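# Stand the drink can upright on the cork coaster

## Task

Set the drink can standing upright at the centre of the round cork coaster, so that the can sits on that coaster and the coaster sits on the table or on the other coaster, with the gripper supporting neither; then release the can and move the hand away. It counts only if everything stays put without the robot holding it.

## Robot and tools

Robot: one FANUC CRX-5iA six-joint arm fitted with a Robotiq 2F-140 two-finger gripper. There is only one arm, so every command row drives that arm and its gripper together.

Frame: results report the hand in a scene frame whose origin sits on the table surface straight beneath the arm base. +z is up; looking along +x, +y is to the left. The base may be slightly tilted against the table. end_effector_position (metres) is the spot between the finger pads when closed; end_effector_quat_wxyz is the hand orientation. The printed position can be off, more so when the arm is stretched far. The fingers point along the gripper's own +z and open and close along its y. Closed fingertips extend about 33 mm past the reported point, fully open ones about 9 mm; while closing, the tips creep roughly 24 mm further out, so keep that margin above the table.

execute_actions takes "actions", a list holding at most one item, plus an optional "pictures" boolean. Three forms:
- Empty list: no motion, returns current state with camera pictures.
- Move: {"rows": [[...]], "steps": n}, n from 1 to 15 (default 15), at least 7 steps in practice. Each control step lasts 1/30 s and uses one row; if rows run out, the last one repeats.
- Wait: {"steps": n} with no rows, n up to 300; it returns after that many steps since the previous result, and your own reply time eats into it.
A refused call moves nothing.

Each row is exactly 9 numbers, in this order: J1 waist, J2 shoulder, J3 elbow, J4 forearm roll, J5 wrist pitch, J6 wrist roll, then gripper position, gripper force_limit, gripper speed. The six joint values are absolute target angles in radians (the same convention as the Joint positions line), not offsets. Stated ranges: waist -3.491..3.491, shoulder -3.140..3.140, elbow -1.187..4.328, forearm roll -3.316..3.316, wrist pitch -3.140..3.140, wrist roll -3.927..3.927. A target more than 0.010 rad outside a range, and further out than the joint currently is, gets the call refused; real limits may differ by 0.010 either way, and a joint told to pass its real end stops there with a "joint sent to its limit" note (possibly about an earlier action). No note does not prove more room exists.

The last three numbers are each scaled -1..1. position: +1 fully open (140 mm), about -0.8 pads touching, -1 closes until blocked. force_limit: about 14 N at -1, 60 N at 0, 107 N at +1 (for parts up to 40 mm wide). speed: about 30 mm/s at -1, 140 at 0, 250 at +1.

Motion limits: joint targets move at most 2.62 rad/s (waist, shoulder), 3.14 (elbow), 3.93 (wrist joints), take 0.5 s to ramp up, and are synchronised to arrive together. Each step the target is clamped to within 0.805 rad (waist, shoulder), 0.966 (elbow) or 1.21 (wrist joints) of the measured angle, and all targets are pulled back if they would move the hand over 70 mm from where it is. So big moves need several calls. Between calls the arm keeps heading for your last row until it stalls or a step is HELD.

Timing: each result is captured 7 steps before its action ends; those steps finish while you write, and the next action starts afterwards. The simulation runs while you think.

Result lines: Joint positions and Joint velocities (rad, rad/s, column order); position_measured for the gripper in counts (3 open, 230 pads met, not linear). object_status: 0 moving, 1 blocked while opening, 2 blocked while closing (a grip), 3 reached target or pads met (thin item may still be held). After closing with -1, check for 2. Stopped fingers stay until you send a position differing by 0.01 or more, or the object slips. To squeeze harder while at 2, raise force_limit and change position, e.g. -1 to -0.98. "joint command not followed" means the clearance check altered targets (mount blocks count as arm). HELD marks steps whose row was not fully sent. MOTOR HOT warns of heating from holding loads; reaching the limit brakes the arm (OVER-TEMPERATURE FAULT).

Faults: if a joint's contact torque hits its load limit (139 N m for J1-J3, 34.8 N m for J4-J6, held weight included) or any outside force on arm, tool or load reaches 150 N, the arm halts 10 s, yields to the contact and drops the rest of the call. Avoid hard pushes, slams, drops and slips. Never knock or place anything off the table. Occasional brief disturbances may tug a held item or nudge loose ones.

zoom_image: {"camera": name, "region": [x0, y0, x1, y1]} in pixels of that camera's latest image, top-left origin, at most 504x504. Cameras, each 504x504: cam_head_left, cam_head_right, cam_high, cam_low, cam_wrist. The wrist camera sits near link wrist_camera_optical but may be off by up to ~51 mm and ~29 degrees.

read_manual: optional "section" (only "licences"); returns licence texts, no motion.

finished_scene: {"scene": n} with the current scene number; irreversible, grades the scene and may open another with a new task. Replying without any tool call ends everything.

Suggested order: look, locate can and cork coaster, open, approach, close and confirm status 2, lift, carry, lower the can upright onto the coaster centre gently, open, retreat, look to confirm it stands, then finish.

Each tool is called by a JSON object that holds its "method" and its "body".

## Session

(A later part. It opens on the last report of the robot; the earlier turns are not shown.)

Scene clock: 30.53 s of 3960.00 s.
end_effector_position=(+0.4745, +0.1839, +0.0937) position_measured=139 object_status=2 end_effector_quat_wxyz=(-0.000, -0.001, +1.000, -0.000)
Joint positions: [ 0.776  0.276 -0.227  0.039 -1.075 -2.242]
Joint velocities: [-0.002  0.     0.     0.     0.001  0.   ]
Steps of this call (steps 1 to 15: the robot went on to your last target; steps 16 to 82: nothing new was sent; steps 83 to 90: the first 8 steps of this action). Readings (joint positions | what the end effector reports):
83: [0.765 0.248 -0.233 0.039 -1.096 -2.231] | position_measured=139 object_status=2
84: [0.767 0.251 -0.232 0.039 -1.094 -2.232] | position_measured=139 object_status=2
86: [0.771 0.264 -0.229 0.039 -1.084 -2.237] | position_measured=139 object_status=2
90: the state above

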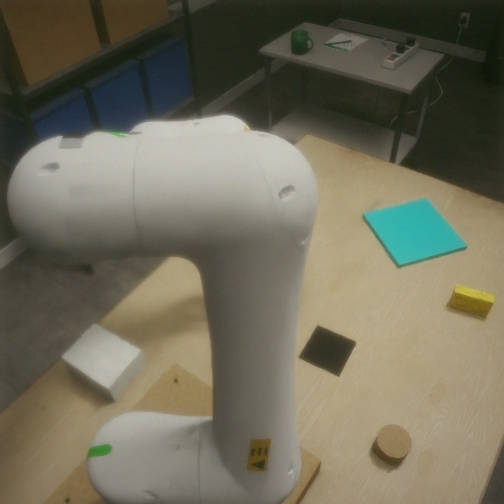

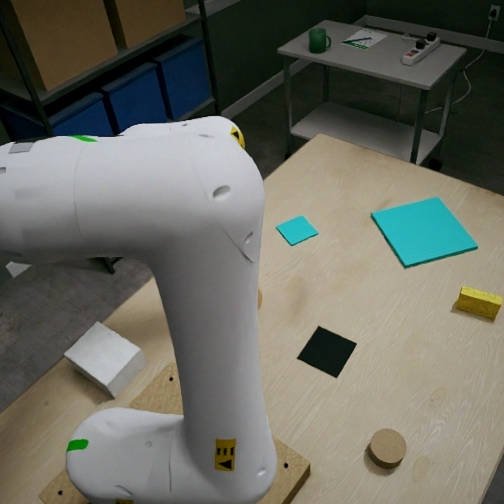

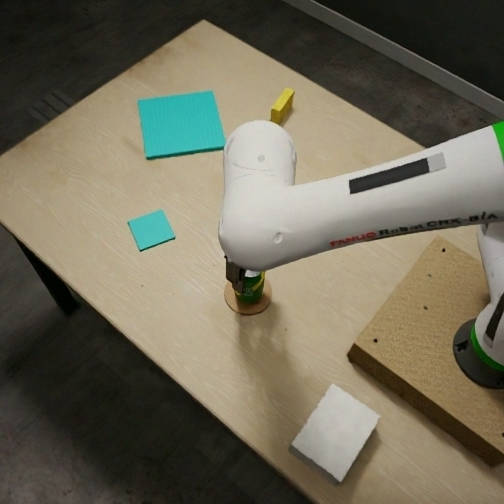

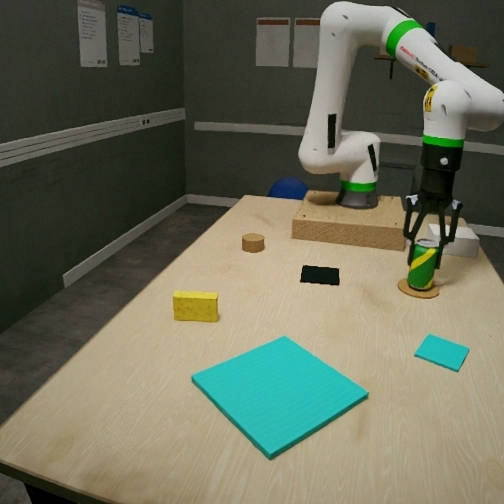

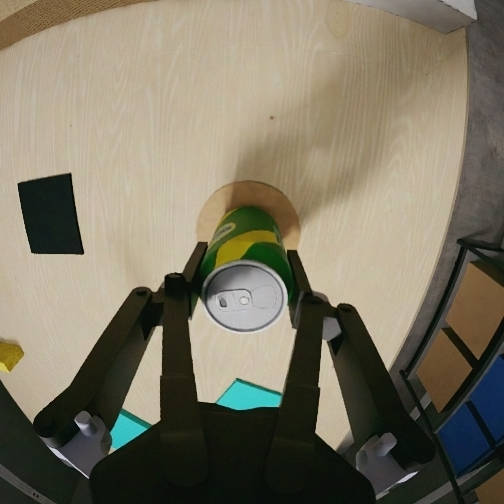

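{"method": "execute_actions", "body": {"actions": [{"rows": [[0.7756, 0.2776, -0.2272, 0.039, -1.0729, -2.242, -1, 0.2, 0.2], [0.7753, 0.2794, -0.2278, 0.039, -1.0705, -2.2415, -1, 0.2, 0.2], [0.775, 0.2812, -0.2283, 0.039, -1.0682, -2.2413, -1, 0.2, 0.2], [0.7748, 0.2826, -0.2287, 0.039, -1.0664, -2.241, -1, 0.2, 0.2], [0.7746, 0.2836, -0.229, 0.039, -1.0651, -2.241, -1, 0.2, 0.2], [0.7746, 0.2836, -0.229, 0.039, -1.0651, -2.241, -1, 0.2, 0.2], [0.7746, 0.2836, -0.229, 0.039, -1.0651, -2.241, -1, 0.2, 0.2], [0.7746, 0.2836, -0.229, 0.039, -1.0651, -2.241, 0.7, 0.2, 0.5]], "steps": 15}]}}

{"method": "execute_actions", "body": {"actions": [{"rows": [[0.7836, 0.1726, -0.0399, 0.035, -1.3655, -2.239, 0.7, 0.2, 0.5]], "steps": 15}]}}

{"method": "execute_actions", "body": {"actions": [{"steps": 10}], "pictures": true}}

Scene clock: 32.77 s of 3960.00 s.
end_effector_position=(+0.4756, +0.1841, +0.0896) position_measured=139 object_status=0 end_effector_quat_wxyz=(+0.000, -0.001, +1.000, -0.000)
Joint positions: [ 0.775  0.283 -0.229  0.039 -1.065 -2.241]
Joint velocities: [-0.001  0.002 -0.    -0.     0.002  0.001]
Steps of this call (steps 1 to 7: the last 7 steps of your previous action; steps 8 to 15: the robot went on to your last target; steps 16 to 59: nothing new was sent; steps 60 to 67: the first 8 steps of this action). Readings (joint positions | what the end effector reports):
60: [0.776 0.276 -0.227 0.039 -1.075 -2.242] | position_measured=139 object_status=2
61: [0.776 0.277 -0.227 0.039 -1.073 -2.242] | position_measured=139 object_status=2
63: [0.775 0.280 -0.228 0.039 -1.069 -2.242] | position_measured=139 object_status=2
67: the state above

Scene clock: 33.27 s of 3960.00 s.
end_effector_position=(+0.4793, +0.1864, +0.1687) position_measured=41 object_status=0 end_effector_quat_wxyz=(+0.000, -0.000, +1.000, -0.001)
Joint positions: [ 0.78   0.216 -0.113  0.037 -1.25  -2.24 ]
Joint velocities: [ 0.034 -0.402  0.683 -0.018 -1.082  0.007]
Steps of this call (steps 1 to 7: the last 7 steps of your previous action; steps 8 to 15: the first 8 steps of this action). Readings (joint positions | what the end effector reports):
8: [0.775 0.284 -0.229 0.039 -1.065 -2.241] | position_measured=60 object_status=0
9: [0.775 0.282 -0.226 0.039 -1.070 -2.241] | position_measured=49 object_status=0
11: [0.775 0.269 -0.204 0.039 -1.106 -2.241] | position_measured=41 object_status=0
15: the state above

Scene clock: 33.60 s of 3960.00 s.
end_effector_position=(+0.4754, +0.1841, +0.2198) position_measured=41 object_status=3 end_effector_quat_wxyz=(+0.000, -0.000, +1.000, -0.001)
Joint positions: [ 0.784  0.173 -0.04   0.035 -1.365 -2.239]
Joint velocities: [-0.    -0.    -0.    -0.    -0.001  0.001]
Kept back: nothing.
Steps of this call (steps 1 to 7: the last 7 steps of your previous action; steps 8 to 10: the robot went on to your last target). Readings (joint positions | what the end effector reports):
1: [0.781 0.202 -0.090 0.036 -1.286 -2.240] | position_measured=41 object_status=3
2: [0.782 0.190 -0.070 0.036 -1.318 -2.239] | position_measured=41 object_status=3
4: [0.783 0.175 -0.045 0.035 -1.357 -2.239] | position_measured=41 object_status=3
8: [0.784 0.173 -0.040 0.035 -1.365 -2.239] | position_measured=41 object_status=3
10: the state above

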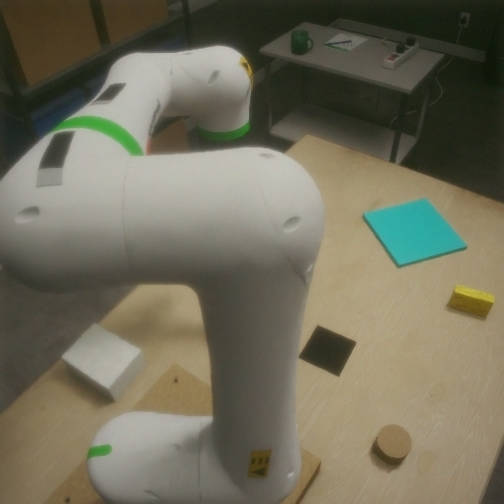

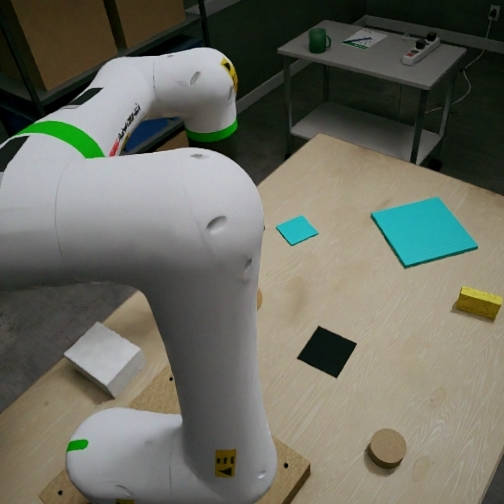

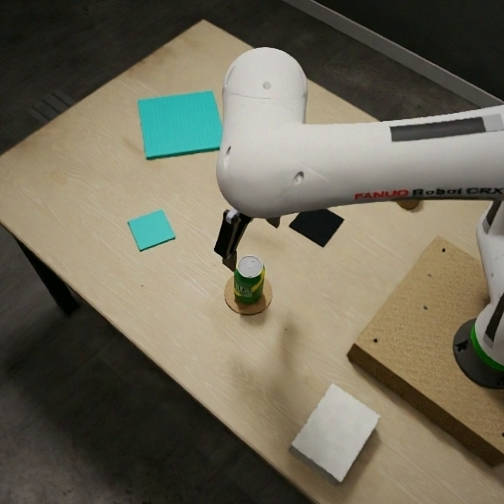

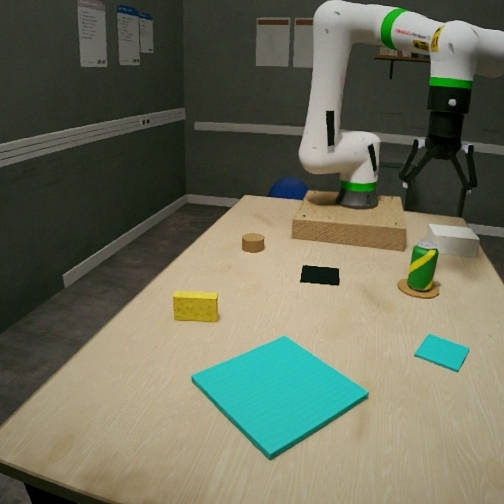

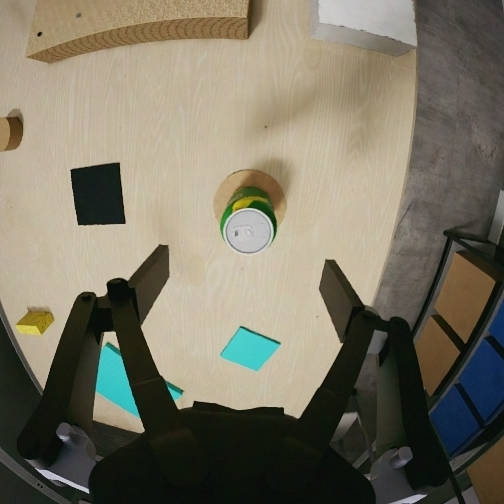

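{"method": "zoom_image", "body": {"camera": "cam_high", "region": [200, 240, 300, 330]}}

{"method": "zoom_image", "body": {"camera": "cam_low", "region": [380, 230, 460, 310]}}

{"method": "zoom_image", "body": {"camera": "cam_wrist", "region": [190, 150, 310, 270]}}

Region (200, 240, 300, 330) of cam_high's 504x504 image, scaled by 5.040, with more detail than that image has; it fills the top 454 rows of this view, and the rest is white.

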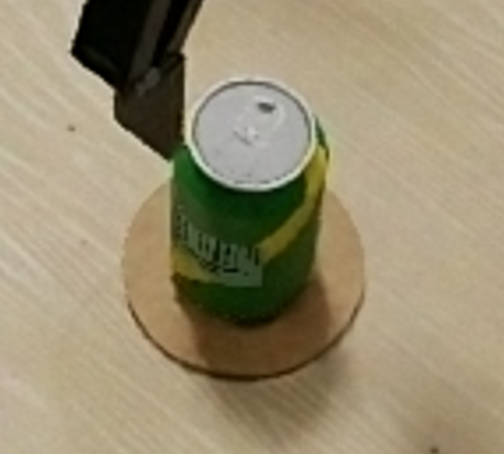

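Region (380, 230, 460, 310) of cam_low's 504x504 image, scaled by 6.300, with more detail than that image has.

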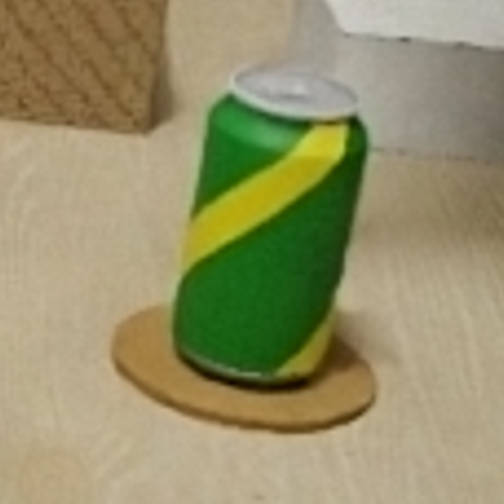

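Region (190, 150, 310, 270) of cam_wrist's 504x504 image, scaled by 4.200, with more detail than that image has.

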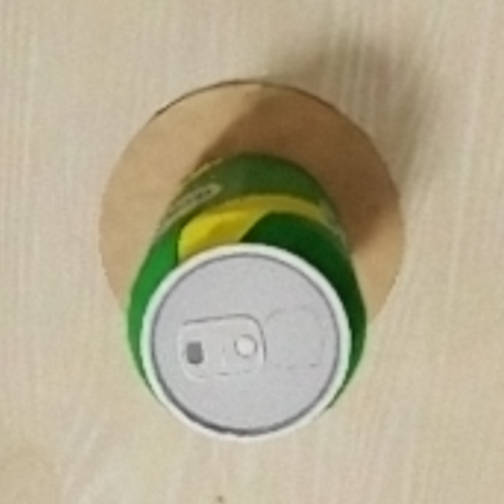

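{"method": "execute_actions", "body": {"actions": [{"rows": [[0.7836, 0.06, -0.01, 0.035, -1.508, -2.239, 0.7, 0.2, 0.5]], "steps": 15}]}}

{"method": "execute_actions", "body": {"actions": [{"steps": 7}]}}

{"method": "finished_scene", "body": {"scene": 1}}

Scene clock: 35.03 s of 3960.00 s.
end_effector_position=(+0.4497, +0.1610, +0.2805) position_measured=41 object_status=3 end_effector_quat_wxyz=(+0.001, +0.002, +1.000, -0.001)
Joint positions: [ 0.784  0.069 -0.012  0.035 -1.496 -2.239]
Joint velocities: [ 0.001 -0.309  0.078 -0.    -0.382  0.002]
Steps of this call (steps 1 to 30: the robot went on to your last target; steps 31 to 35: nothing new was sent; steps 36 to 43: the first 8 steps of this action). Readings (joint positions | what the end effector reports):
36: [0.784 0.173 -0.040 0.035 -1.366 -2.239] | position_measured=41 object_status=3
37: [0.784 0.170 -0.039 0.035 -1.370 -2.239] | position_measured=41 object_status=3
39: [0.784 0.146 -0.033 0.035 -1.400 -2.239] | position_measured=41 object_status=3
43: the state above

Scene clock: 35.27 s of 3960.00 s.
end_effector_position=(+0.4468, +0.1585, +0.2857) position_measured=41 object_status=3 end_effector_quat_wxyz=(+0.000, +0.002, +1.000, -0.001)
Joint positions: [ 0.784  0.06  -0.01   0.035 -1.508 -2.239]
Joint velocities: [-0.002 -0.     0.    -0.    -0.001  0.001]
Kept back: nothing.
Steps of this call (steps 1 to 7: the last 7 steps of your previous action). Readings (joint positions | what the end effector reports):
1: [0.784 0.062 -0.010 0.035 -1.505 -2.239] | position_measured=41 object_status=3
2: [0.784 0.060 -0.010 0.035 -1.507 -2.239] | position_measured=41 object_status=3
4: [0.784 0.060 -0.010 0.035 -1.508 -2.239] | position_measured=41 object_status=3
7: the state above

The scene is finished: the task was done.


## Next scene

The same job, from a new start.

{"method": "execute_actions", "body": {"actions": []}}

Scene clock: 0.00 s of 3960.00 s.
end_effector_position=(+0.1518, -0.4702, +0.3598) position_measured=3 object_status=3 end_effector_quat_wxyz=(-0.119, +0.907, -0.402, +0.046)
Joint positions: [-1.053  0.192  0.404 -0.248 -1.841  1.857]
Joint velocities: [-0. -0. -0. -0. -0. -0.]

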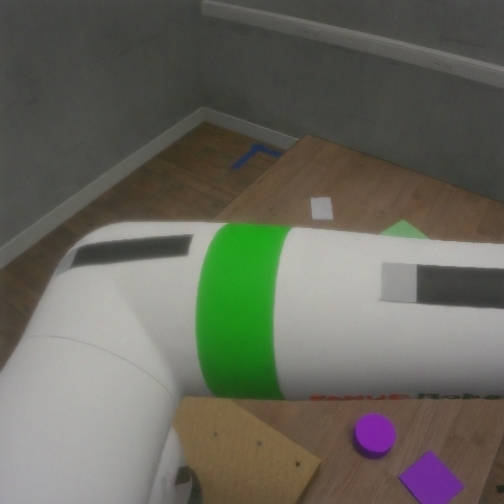

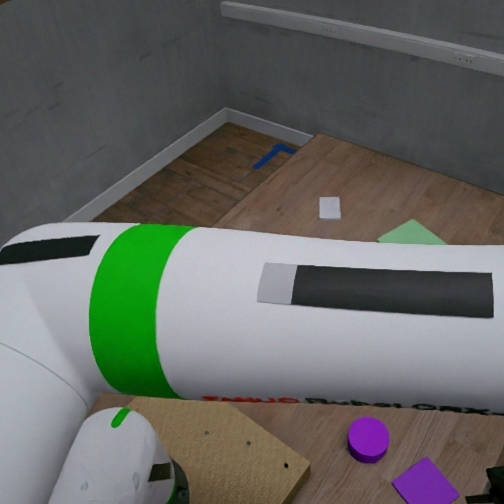

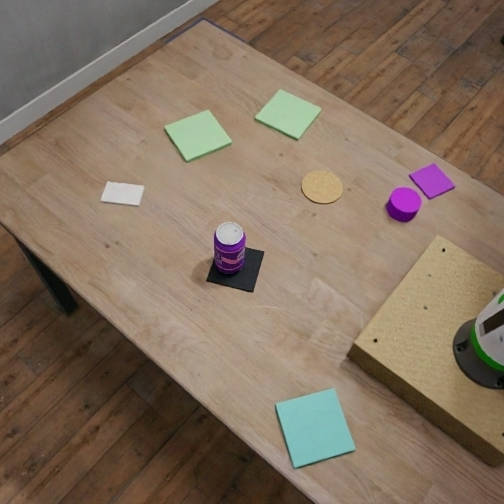

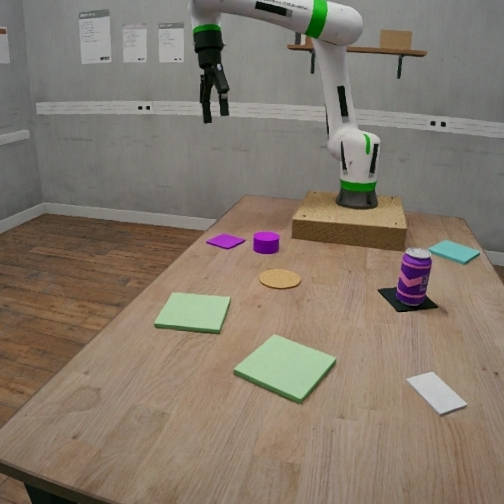

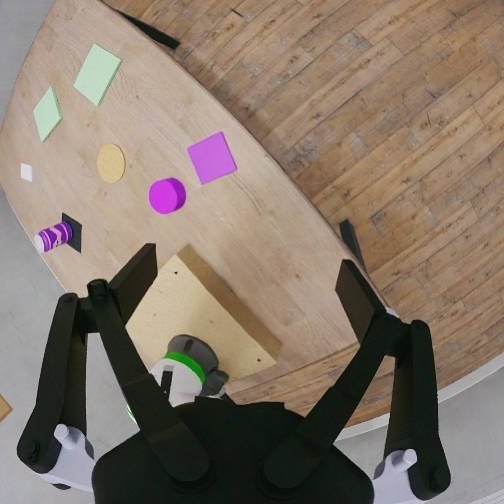

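{"method": "zoom_image", "body": {"camera": "cam_high", "region": [180, 200, 290, 310]}}

{"method": "zoom_image", "body": {"camera": "cam_high", "region": [280, 140, 380, 240]}}

{"method": "zoom_image", "body": {"camera": "cam_low", "region": [365, 235, 455, 325]}}

{"method": "zoom_image", "body": {"camera": "cam_low", "region": [240, 220, 330, 310]}}

Region (180, 200, 290, 310) of cam_high's 504x504 image, scaled by 4.582, with more detail than that image has.

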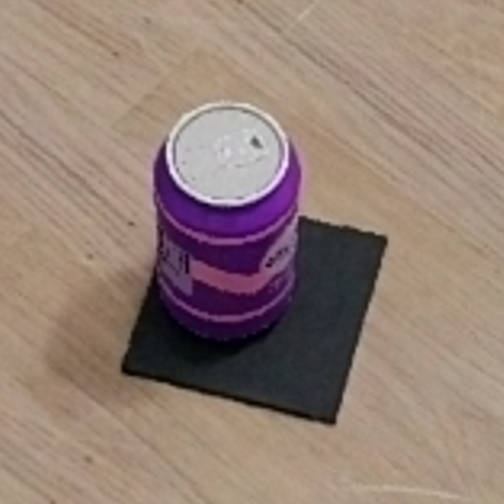

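Region (280, 140, 380, 240) of cam_high's 504x504 image, scaled by 5.040, with more detail than that image has.

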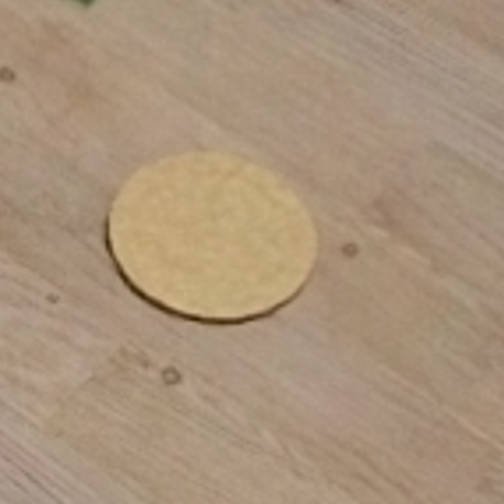

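Region (365, 235, 455, 325) of cam_low's 504x504 image, scaled by 5.600, with more detail than that image has.

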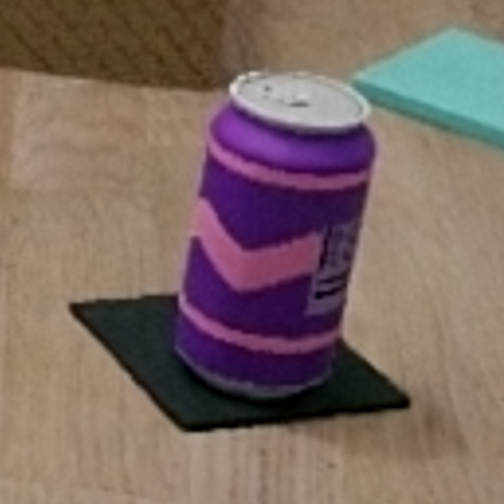

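Region (240, 220, 330, 310) of cam_low's 504x504 image, scaled by 5.600, with more detail than that image has.

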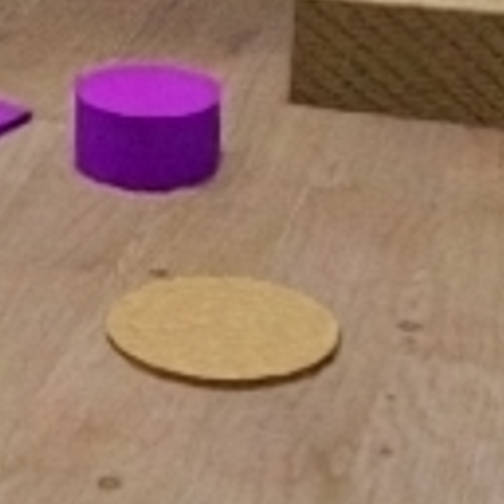

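{"method": "execute_actions", "body": {"actions": [{"rows": [[0.6445, 0.4195, -0.023, 0.0385, -1.1308, 2.603, 1, 0.2, 0.5]], "steps": 15}]}}

{"method": "execute_actions", "body": {"actions": [{"steps": 40}]}}

{"method": "execute_actions", "body": {"actions": [{"steps": 22}], "pictures": true}}

Scene clock: 8.23 s of 3960.00 s.
end_effector_position=(+0.2105, -0.4718, +0.3128) position_measured=3 object_status=3 end_effector_quat_wxyz=(-0.103, +0.948, -0.299, +0.036)
Joint positions: [-0.918  0.229  0.335 -0.202 -1.726  1.978]
Joint velocities: [ 0.848  0.209 -0.395  0.27   0.658  0.692]
Steps of this call (steps 1 to 90: nothing new was sent; then 4.97 s passed at rest; steps 91 to 98: the first 8 steps of this action). Readings (joint positions | what the end effector reports):
91: [-1.053 0.192 0.404 -0.248 -1.841 1.857] | position_measured=3 object_status=3
92: [-1.050 0.193 0.402 -0.246 -1.837 1.861] | position_measured=3 object_status=3
94: [-1.024 0.200 0.389 -0.237 -1.815 1.884] | position_measured=3 object_status=3
98: the state above

Scene clock: 9.57 s of 3960.00 s.
end_effector_position=(+0.5675, -0.0583, +0.1279) position_measured=3 object_status=3 end_effector_quat_wxyz=(-0.021, +0.866, +0.499, -0.003)
Joint positions: [ 0.25   0.385  0.042 -0.005 -1.239  2.49 ]
Joint velocities: [ 0.849  0.074 -0.14   0.094  0.231  0.241]
Kept back: nothing.
Steps of this call (steps 1 to 7: the last 7 steps of your previous action; steps 8 to 40: the robot went on to your last target). Readings (joint positions | what the end effector reports):
1: [-0.889 0.236 0.322 -0.193 -1.704 2.001] | position_measured=3 object_status=3
2: [-0.860 0.243 0.309 -0.184 -1.683 2.023] | position_measured=3 object_status=3
4: [-0.802 0.256 0.284 -0.168 -1.642 2.066] | position_measured=3 object_status=3
8: [-0.684 0.279 0.240 -0.138 -1.569 2.143] | position_measured=3 object_status=3
40: the state above

Scene clock: 10.30 s of 3960.00 s.
end_effector_position=(+0.5540, +0.1539, +0.0949) position_measured=3 object_status=3 end_effector_quat_wxyz=(+0.000, +0.707, +0.707, -0.000)
Joint positions: [ 0.644  0.419 -0.023  0.039 -1.131  2.603]
Joint velocities: [ 0.002 -0.    -0.    -0.    -0.     0.001]
Kept back: nothing.
Steps of this call (steps 1 to 22: the robot went on to your last target). Readings (joint positions | what the end effector reports):
1: [0.279 0.388 0.037 -0.002 -1.231 2.498] | position_measured=3 object_status=3
2: [0.307 0.390 0.032 0.001 -1.223 2.506] | position_measured=3 object_status=3
4: [0.365 0.395 0.023 0.008 -1.207 2.523] | position_measured=3 object_status=3
8: [0.480 0.405 0.004 0.020 -1.176 2.556] | position_measured=3 object_status=3
22: the state above

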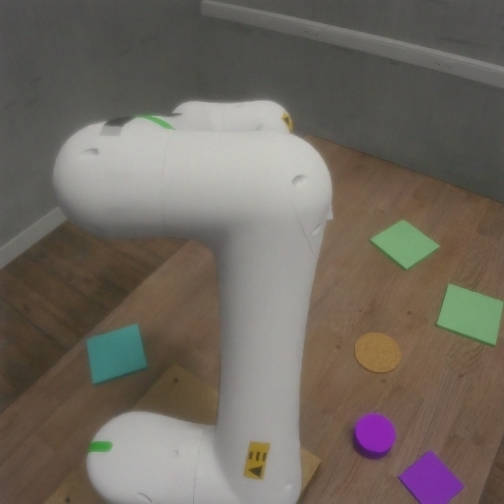

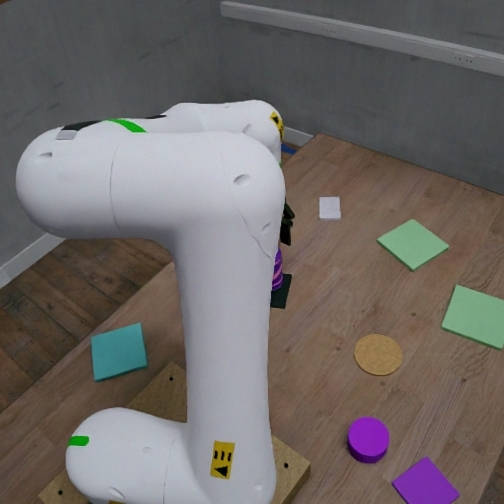

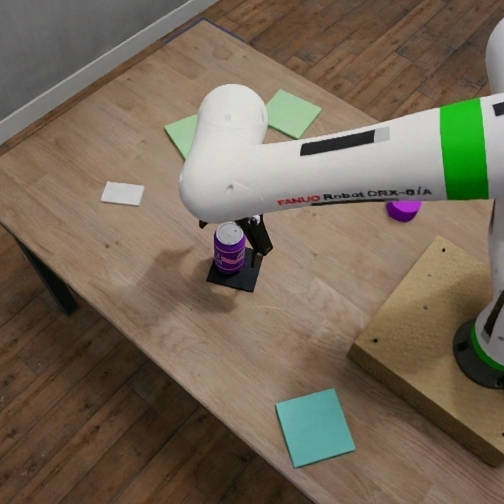

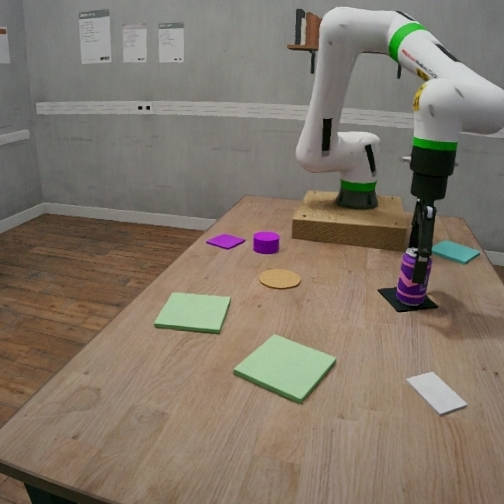

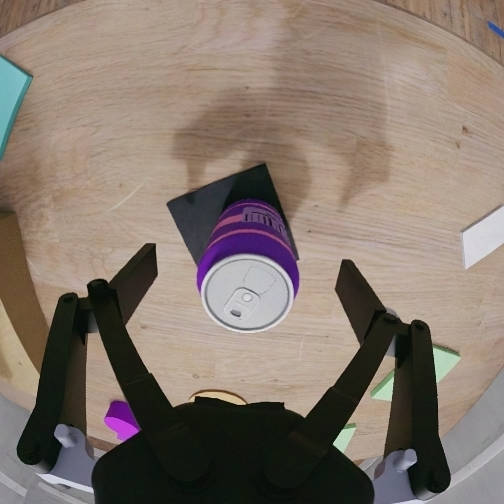

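{"method": "zoom_image", "body": {"camera": "cam_wrist", "region": [80, 160, 420, 400]}}

{"method": "zoom_image", "body": {"camera": "cam_low", "region": [365, 190, 475, 320]}}

{"method": "zoom_image", "body": {"camera": "cam_high", "region": [180, 200, 290, 310]}}

Region (80, 160, 420, 400) of cam_wrist's 504x504 image, scaled by 1.482, with more detail than that image has; it fills the top 356 rows of this view, and the rest is white.

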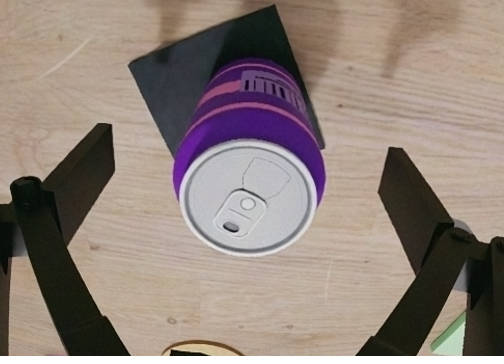

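Region (365, 190, 475, 320) of cam_low's 504x504 image, scaled by 3.877, with more detail than that image has; it fills the left 426 columns of this view, and the rest is white.

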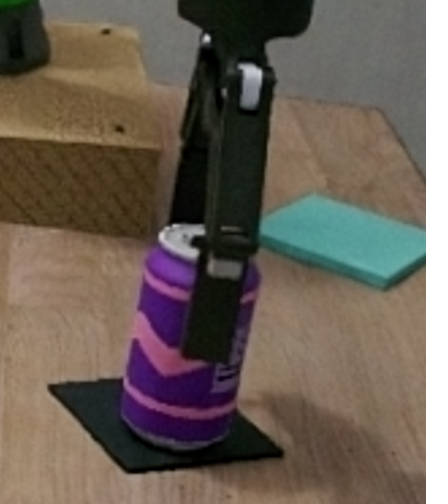

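Region (180, 200, 290, 310) of cam_high's 504x504 image, scaled by 4.582, with more detail than that image has.

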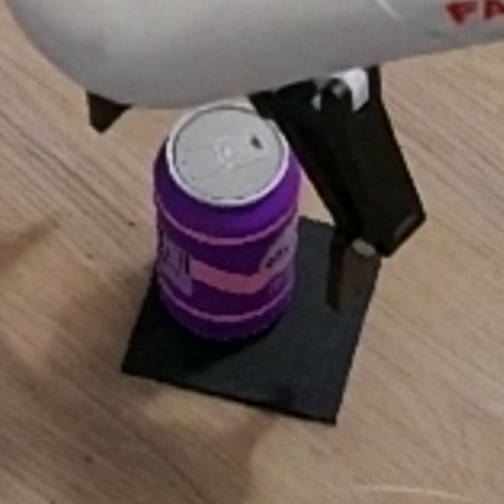

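{"method": "execute_actions", "body": {"actions": [{"rows": [[0.6436, 0.4217, -0.0199, 0.0385, -1.1317, 2.604, -1, 0.2, 0.5]], "steps": 15}]}}

{"method": "execute_actions", "body": {"actions": [{"rows": [[0.6436, 0.4217, -0.0199, 0.0385, -1.1317, 2.604, -1, 0.2, 0.5], [0.6436, 0.4217, -0.0199, 0.0385, -1.1317, 2.604, -1, 0.2, 0.5], [0.6436, 0.4117, -0.0199, 0.0385, -1.1417, 2.604, -1, 0.2, 0.5], [0.6436, 0.4017, -0.0199, 0.0385, -1.1517, 2.604, -1, 0.2, 0.5], [0.64, 0.3917, -0.0199, 0.0385, -1.1617, 2.608, -1, 0.2, 0.5], [0.63, 0.39, -0.022, 0.0384, -1.161, 2.618, -1, 0.2, 0.5], [0.0621, 0.3217, -0.111, 0.0335, -1.1211, 3.188, -1, 0.2, 0.5]], "steps": 15}]}}

{"method": "execute_actions", "body": {"actions": [{"steps": 30}], "pictures": true}}

Scene clock: 12.57 s of 3960.00 s.
end_effector_position=(+0.5550, +0.1541, +0.0948) position_measured=73 object_status=0 end_effector_quat_wxyz=(+0.000, +0.707, +0.707, -0.000)
Joint positions: [ 0.644  0.422 -0.02   0.038 -1.131  2.604]
Joint velocities: [-0.003  0.001  0.001  0.    -0.003 -0.   ]
Steps of this call (steps 1 to 15: the robot went on to your last target; steps 16 to 60: nothing new was sent; steps 61 to 68: the first 8 steps of this action). Readings (joint positions | what the end effector reports):
61: [0.645 0.420 -0.023 0.038 -1.131 2.603] | position_measured=3 object_status=0
62: [0.644 0.421 -0.021 0.038 -1.131 2.604] | position_measured=10 object_status=0
64: [0.644 0.422 -0.020 0.038 -1.131 2.604] | position_measured=31 object_status=0
68: the state above

Scene clock: 13.07 s of 3960.00 s.
end_effector_position=(+0.5524, +0.1424, +0.1121) position_measured=132 object_status=2 end_effector_quat_wxyz=(+0.001, +0.707, +0.707, +0.001)
Joint positions: [ 0.629  0.389 -0.021  0.038 -1.16   2.62 ]
Joint velocities: [-0.368 -0.09  -0.058  0.    -0.     0.379]
Steps of this call (steps 1 to 7: the last 7 steps of your previous action; steps 8 to 15: the first 8 steps of this action). Readings (joint positions | what the end effector reports):
8: [0.644 0.422 -0.020 0.038 -1.132 2.604] | position_measured=132 object_status=0
9: [0.644 0.422 -0.020 0.038 -1.132 2.604] | position_measured=132 object_status=0
11: [0.644 0.418 -0.020 0.038 -1.136 2.604] | position_measured=132 object_status=2
15: the state above

Scene clock: 14.07 s of 3960.00 s.
end_effector_position=(+0.5192, -0.1729, +0.1033) position_measured=132 object_status=2 end_effector_quat_wxyz=(+0.000, +0.707, +0.707, -0.000)
Joint positions: [ 0.062  0.322 -0.111  0.033 -1.121  3.188]
Joint velocities: [-0.    -0.001  0.001  0.    -0.     0.001]
Kept back: nothing.
Steps of this call (steps 1 to 7: the last 7 steps of your previous action; steps 8 to 30: the robot went on to your last target). Readings (joint positions | what the end effector reports):
1: [0.613 0.386 -0.024 0.038 -1.160 2.635] | position_measured=132 object_status=2
2: [0.592 0.383 -0.027 0.038 -1.159 2.657] | position_measured=132 object_status=2
4: [0.536 0.377 -0.036 0.038 -1.155 2.713] | position_measured=132 object_status=2
8: [0.424 0.364 -0.053 0.037 -1.147 2.825] | position_measured=132 object_status=2
30: the state above

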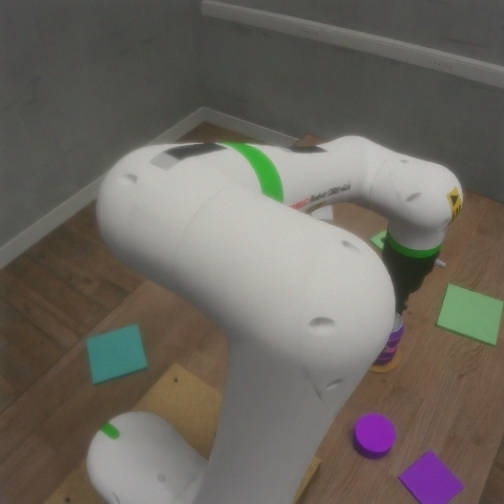

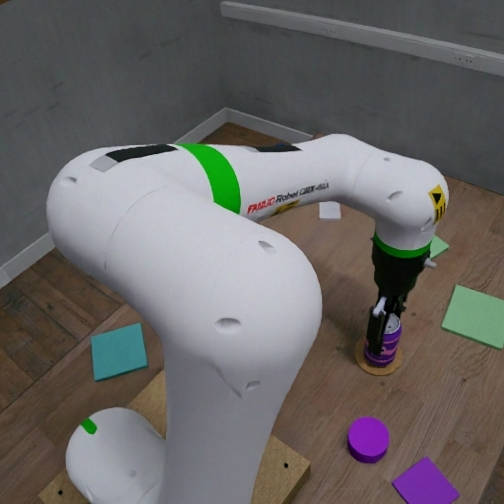

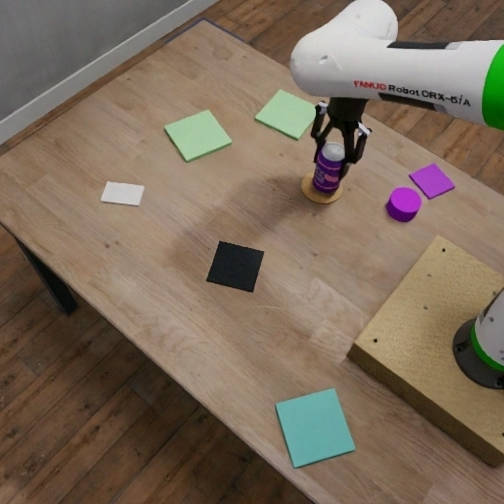

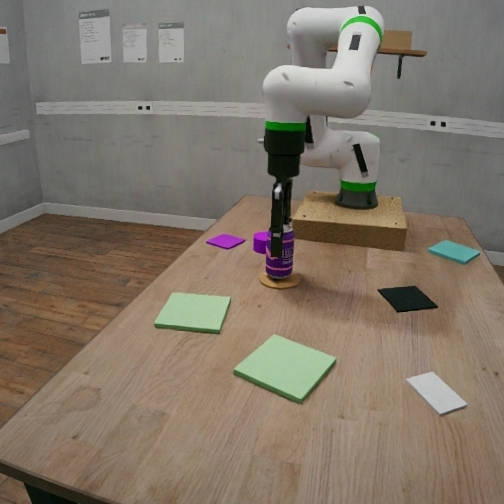

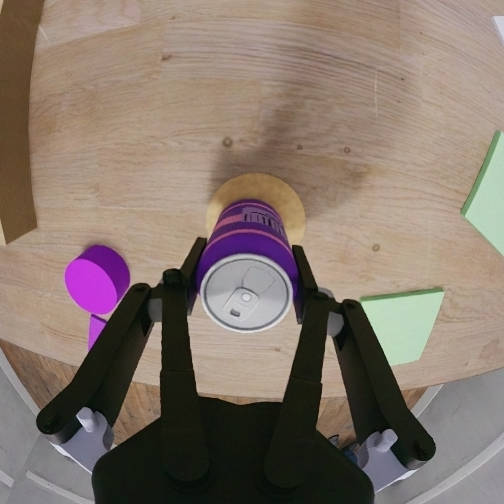

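{"method": "zoom_image", "body": {"camera": "cam_wrist", "region": [170, 150, 340, 330]}}

{"method": "zoom_image", "body": {"camera": "cam_low", "region": [245, 225, 320, 300]}}

{"method": "zoom_image", "body": {"camera": "cam_high", "region": [280, 130, 370, 220]}}

{"method": "zoom_image", "body": {"camera": "cam_head_right", "region": [335, 295, 425, 385]}}

Region (170, 150, 340, 330) of cam_wrist's 504x504 image, scaled by 2.800, with more detail than that image has.

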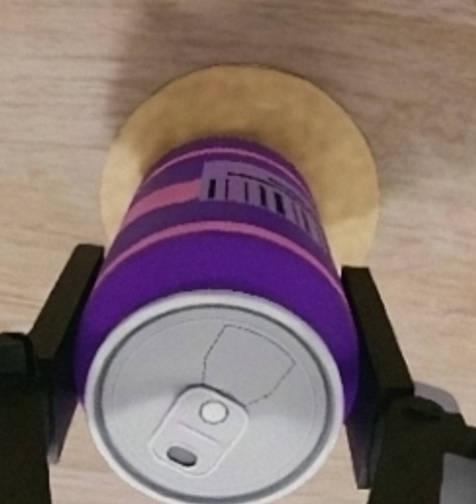

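Region (245, 225, 320, 300) of cam_low's 504x504 image, scaled by 6.720, with more detail than that image has.

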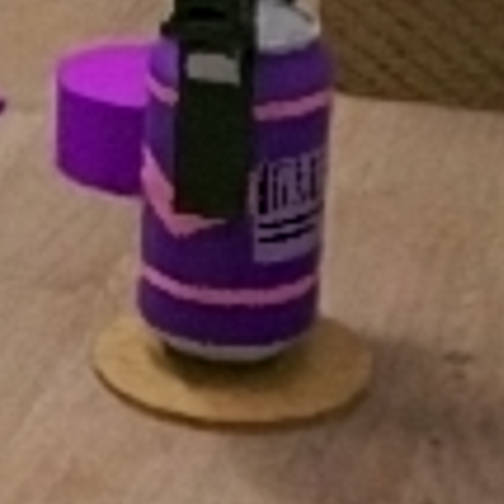

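Region (280, 130, 370, 220) of cam_high's 504x504 image, scaled by 5.600, with more detail than that image has.

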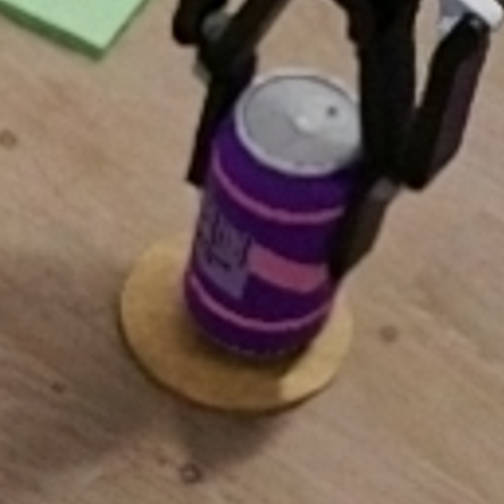

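Region (335, 295, 425, 385) of cam_head_right's 504x504 image, scaled by 5.600, with more detail than that image has.

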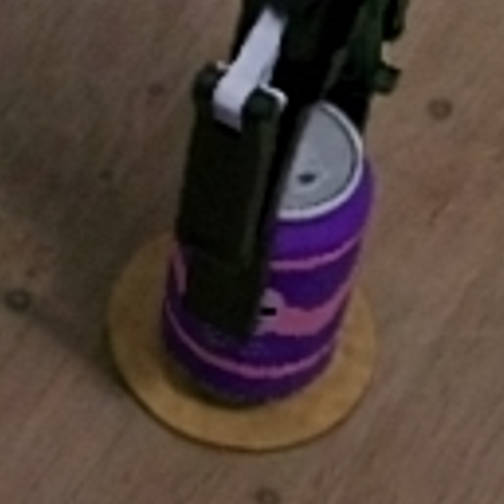

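{"method": "execute_actions", "body": {"actions": [{"rows": [[0.0635, 0.325, -0.1104, 0.0336, -1.1184, 3.1866, -1, 0.2, 0.5], [0.0652, 0.3292, -0.1097, 0.0336, -1.1149, 3.185, -1, 0.2, 0.5], [0.0669, 0.3334, -0.109, 0.0337, -1.1114, 3.183, -1, 0.2, 0.5], [0.0682, 0.3364, -0.1085, 0.0338, -1.109, 3.182, -1, 0.2, 0.5], [0.069, 0.3384, -0.1081, 0.0338, -1.1073, 3.181, -1, 0.2, 0.5], [0.069, 0.3384, -0.1081, 0.0338, -1.1073, 3.181, -1, 0.2, 0.5], [0.069, 0.3384, -0.1081, 0.0338, -1.1073, 3.181, -1, 0.2, 0.5], [0.069, 0.3384, -0.1081, 0.0338, -1.1073, 3.181, 0.7, 0.2, 0.5]], "steps": 13}]}}

{"method": "execute_actions", "body": {"actions": [{"rows": [[0.075, 0.1739, 0.1079, 0.031, -1.488, 3.181, 0.7, 0.2, 0.5]], "steps": 15}]}}

{"method": "execute_actions", "body": {"actions": [{"steps": 11}], "pictures": true}}

Scene clock: 16.50 s of 3960.00 s.
end_effector_position=(+0.5238, -0.1697, +0.0960) position_measured=132 object_status=2 end_effector_quat_wxyz=(+0.000, +0.707, +0.708, -0.000)
Joint positions: [ 0.068  0.338 -0.108  0.034 -1.108  3.181]
Joint velocities: [ 0.02   0.039  0.013  0.019  0.014 -0.018]
Steps of this call (steps 1 to 15: the robot went on to your last target; steps 16 to 67: nothing new was sent; steps 68 to 73: the first 6 steps of this action). Readings (joint positions | what the end effector reports):
68: [0.062 0.322 -0.111 0.034 -1.121 3.188] | position_measured=132 object_status=2
69: [0.063 0.324 -0.111 0.034 -1.120 3.187] | position_measured=132 object_status=2
71: [0.066 0.332 -0.110 0.034 -1.113 3.184] | position_measured=132 object_status=2
73: the state above

Scene clock: 17.00 s of 3960.00 s.
end_effector_position=(+0.5213, -0.1707, +0.1815) position_measured=41 object_status=0 end_effector_quat_wxyz=(+0.001, +0.708, +0.706, -0.001)
Joint positions: [ 0.072  0.257 -0.001  0.033 -1.295  3.181]
Joint velocities: [ 0.017 -0.469  0.613 -0.011 -1.081  0.   ]
Steps of this call (steps 1 to 7: the last 7 steps of your previous action; steps 8 to 15: the first 8 steps of this action). Readings (joint positions | what the end effector reports):
8: [0.069 0.338 -0.108 0.034 -1.107 3.181] | position_measured=73 object_status=0
9: [0.069 0.336 -0.105 0.034 -1.113 3.181] | position_measured=62 object_status=0
11: [0.070 0.320 -0.083 0.034 -1.151 3.181] | position_measured=43 object_status=0
15: the state above

Scene clock: 17.37 s of 3960.00 s.
end_effector_position=(+0.5022, -0.1705, +0.2706) position_measured=41 object_status=3 end_effector_quat_wxyz=(+0.000, +0.709, +0.705, -0.000)
Joint positions: [ 0.075  0.174  0.108  0.031 -1.488  3.181]
Joint velocities: [ 0.001 -0.001  0.002  0.    -0.001  0.001]
Kept back: nothing.
Steps of this call (steps 1 to 7: the last 7 steps of your previous action; steps 8 to 11: the robot went on to your last target). Readings (joint positions | what the end effector reports):
1: [0.073 0.241 0.020 0.032 -1.332 3.181] | position_measured=41 object_status=0
2: [0.073 0.225 0.041 0.032 -1.369 3.181] | position_measured=41 object_status=3
4: [0.074 0.196 0.079 0.032 -1.437 3.181] | position_measured=41 object_status=3
8: [0.075 0.174 0.108 0.031 -1.488 3.181] | position_measured=41 object_status=3
11: the state above

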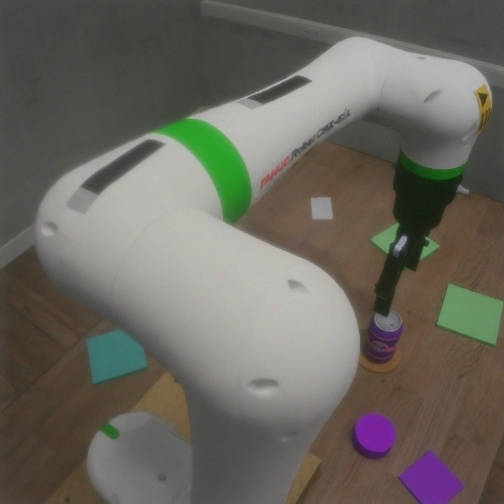

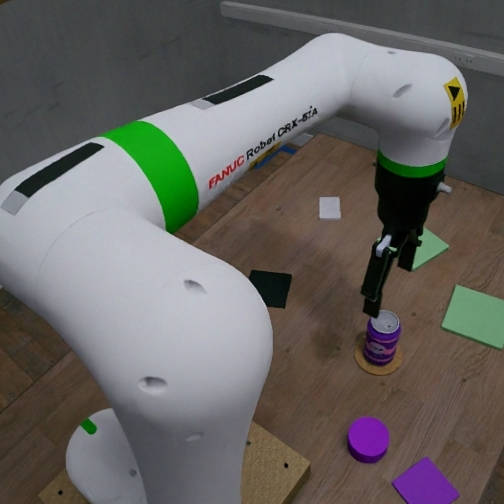

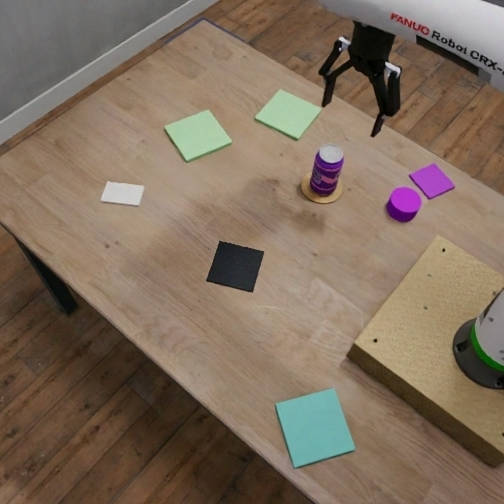

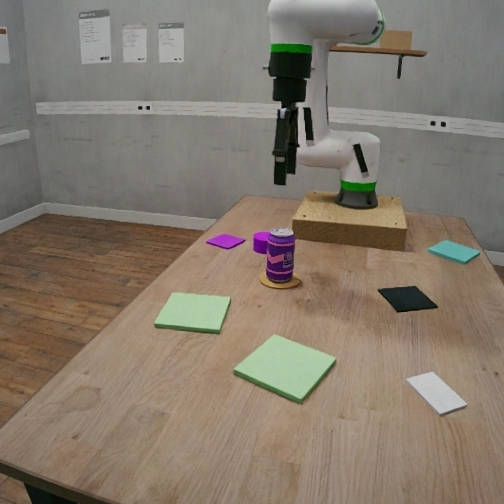

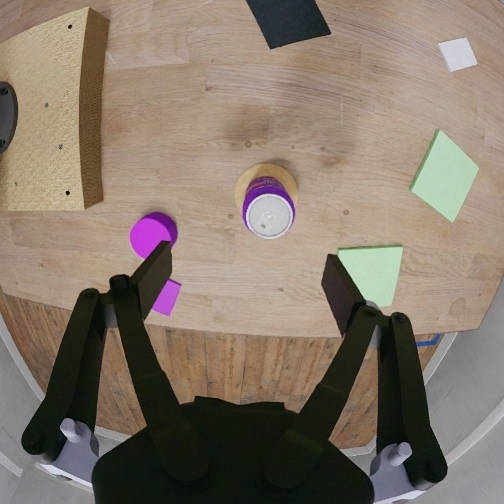

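{"method": "zoom_image", "body": {"camera": "cam_high", "region": [280, 130, 370, 220]}}

{"method": "zoom_image", "body": {"camera": "cam_low", "region": [245, 222, 320, 297]}}

{"method": "zoom_image", "body": {"camera": "cam_head_right", "region": [335, 295, 425, 385]}}

Region (280, 130, 370, 220) of cam_high's 504x504 image, scaled by 5.600, with more detail than that image has.

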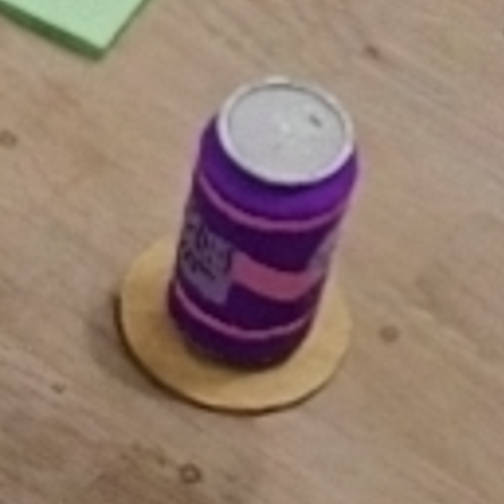

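Region (245, 222, 320, 297) of cam_low's 504x504 image, scaled by 6.720, with more detail than that image has.

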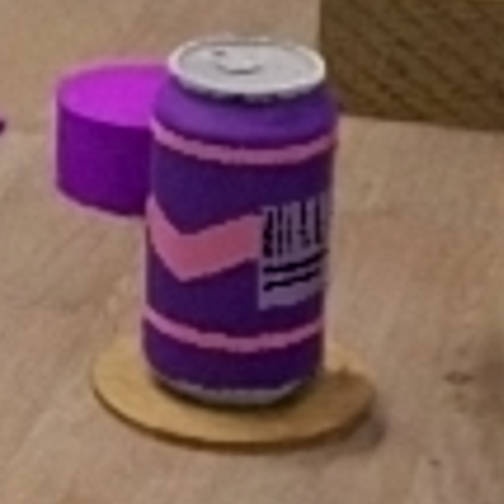

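Region (335, 295, 425, 385) of cam_head_right's 504x504 image, scaled by 5.600, with more detail than that image has.

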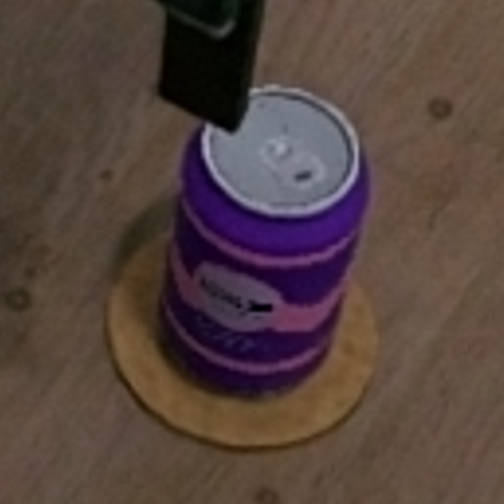

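The can is upright and centred on the cork coaster, and the gripper is clear.

{"method": "finished_scene", "body": {"scene": 2}}

The scene is finished: the task was done.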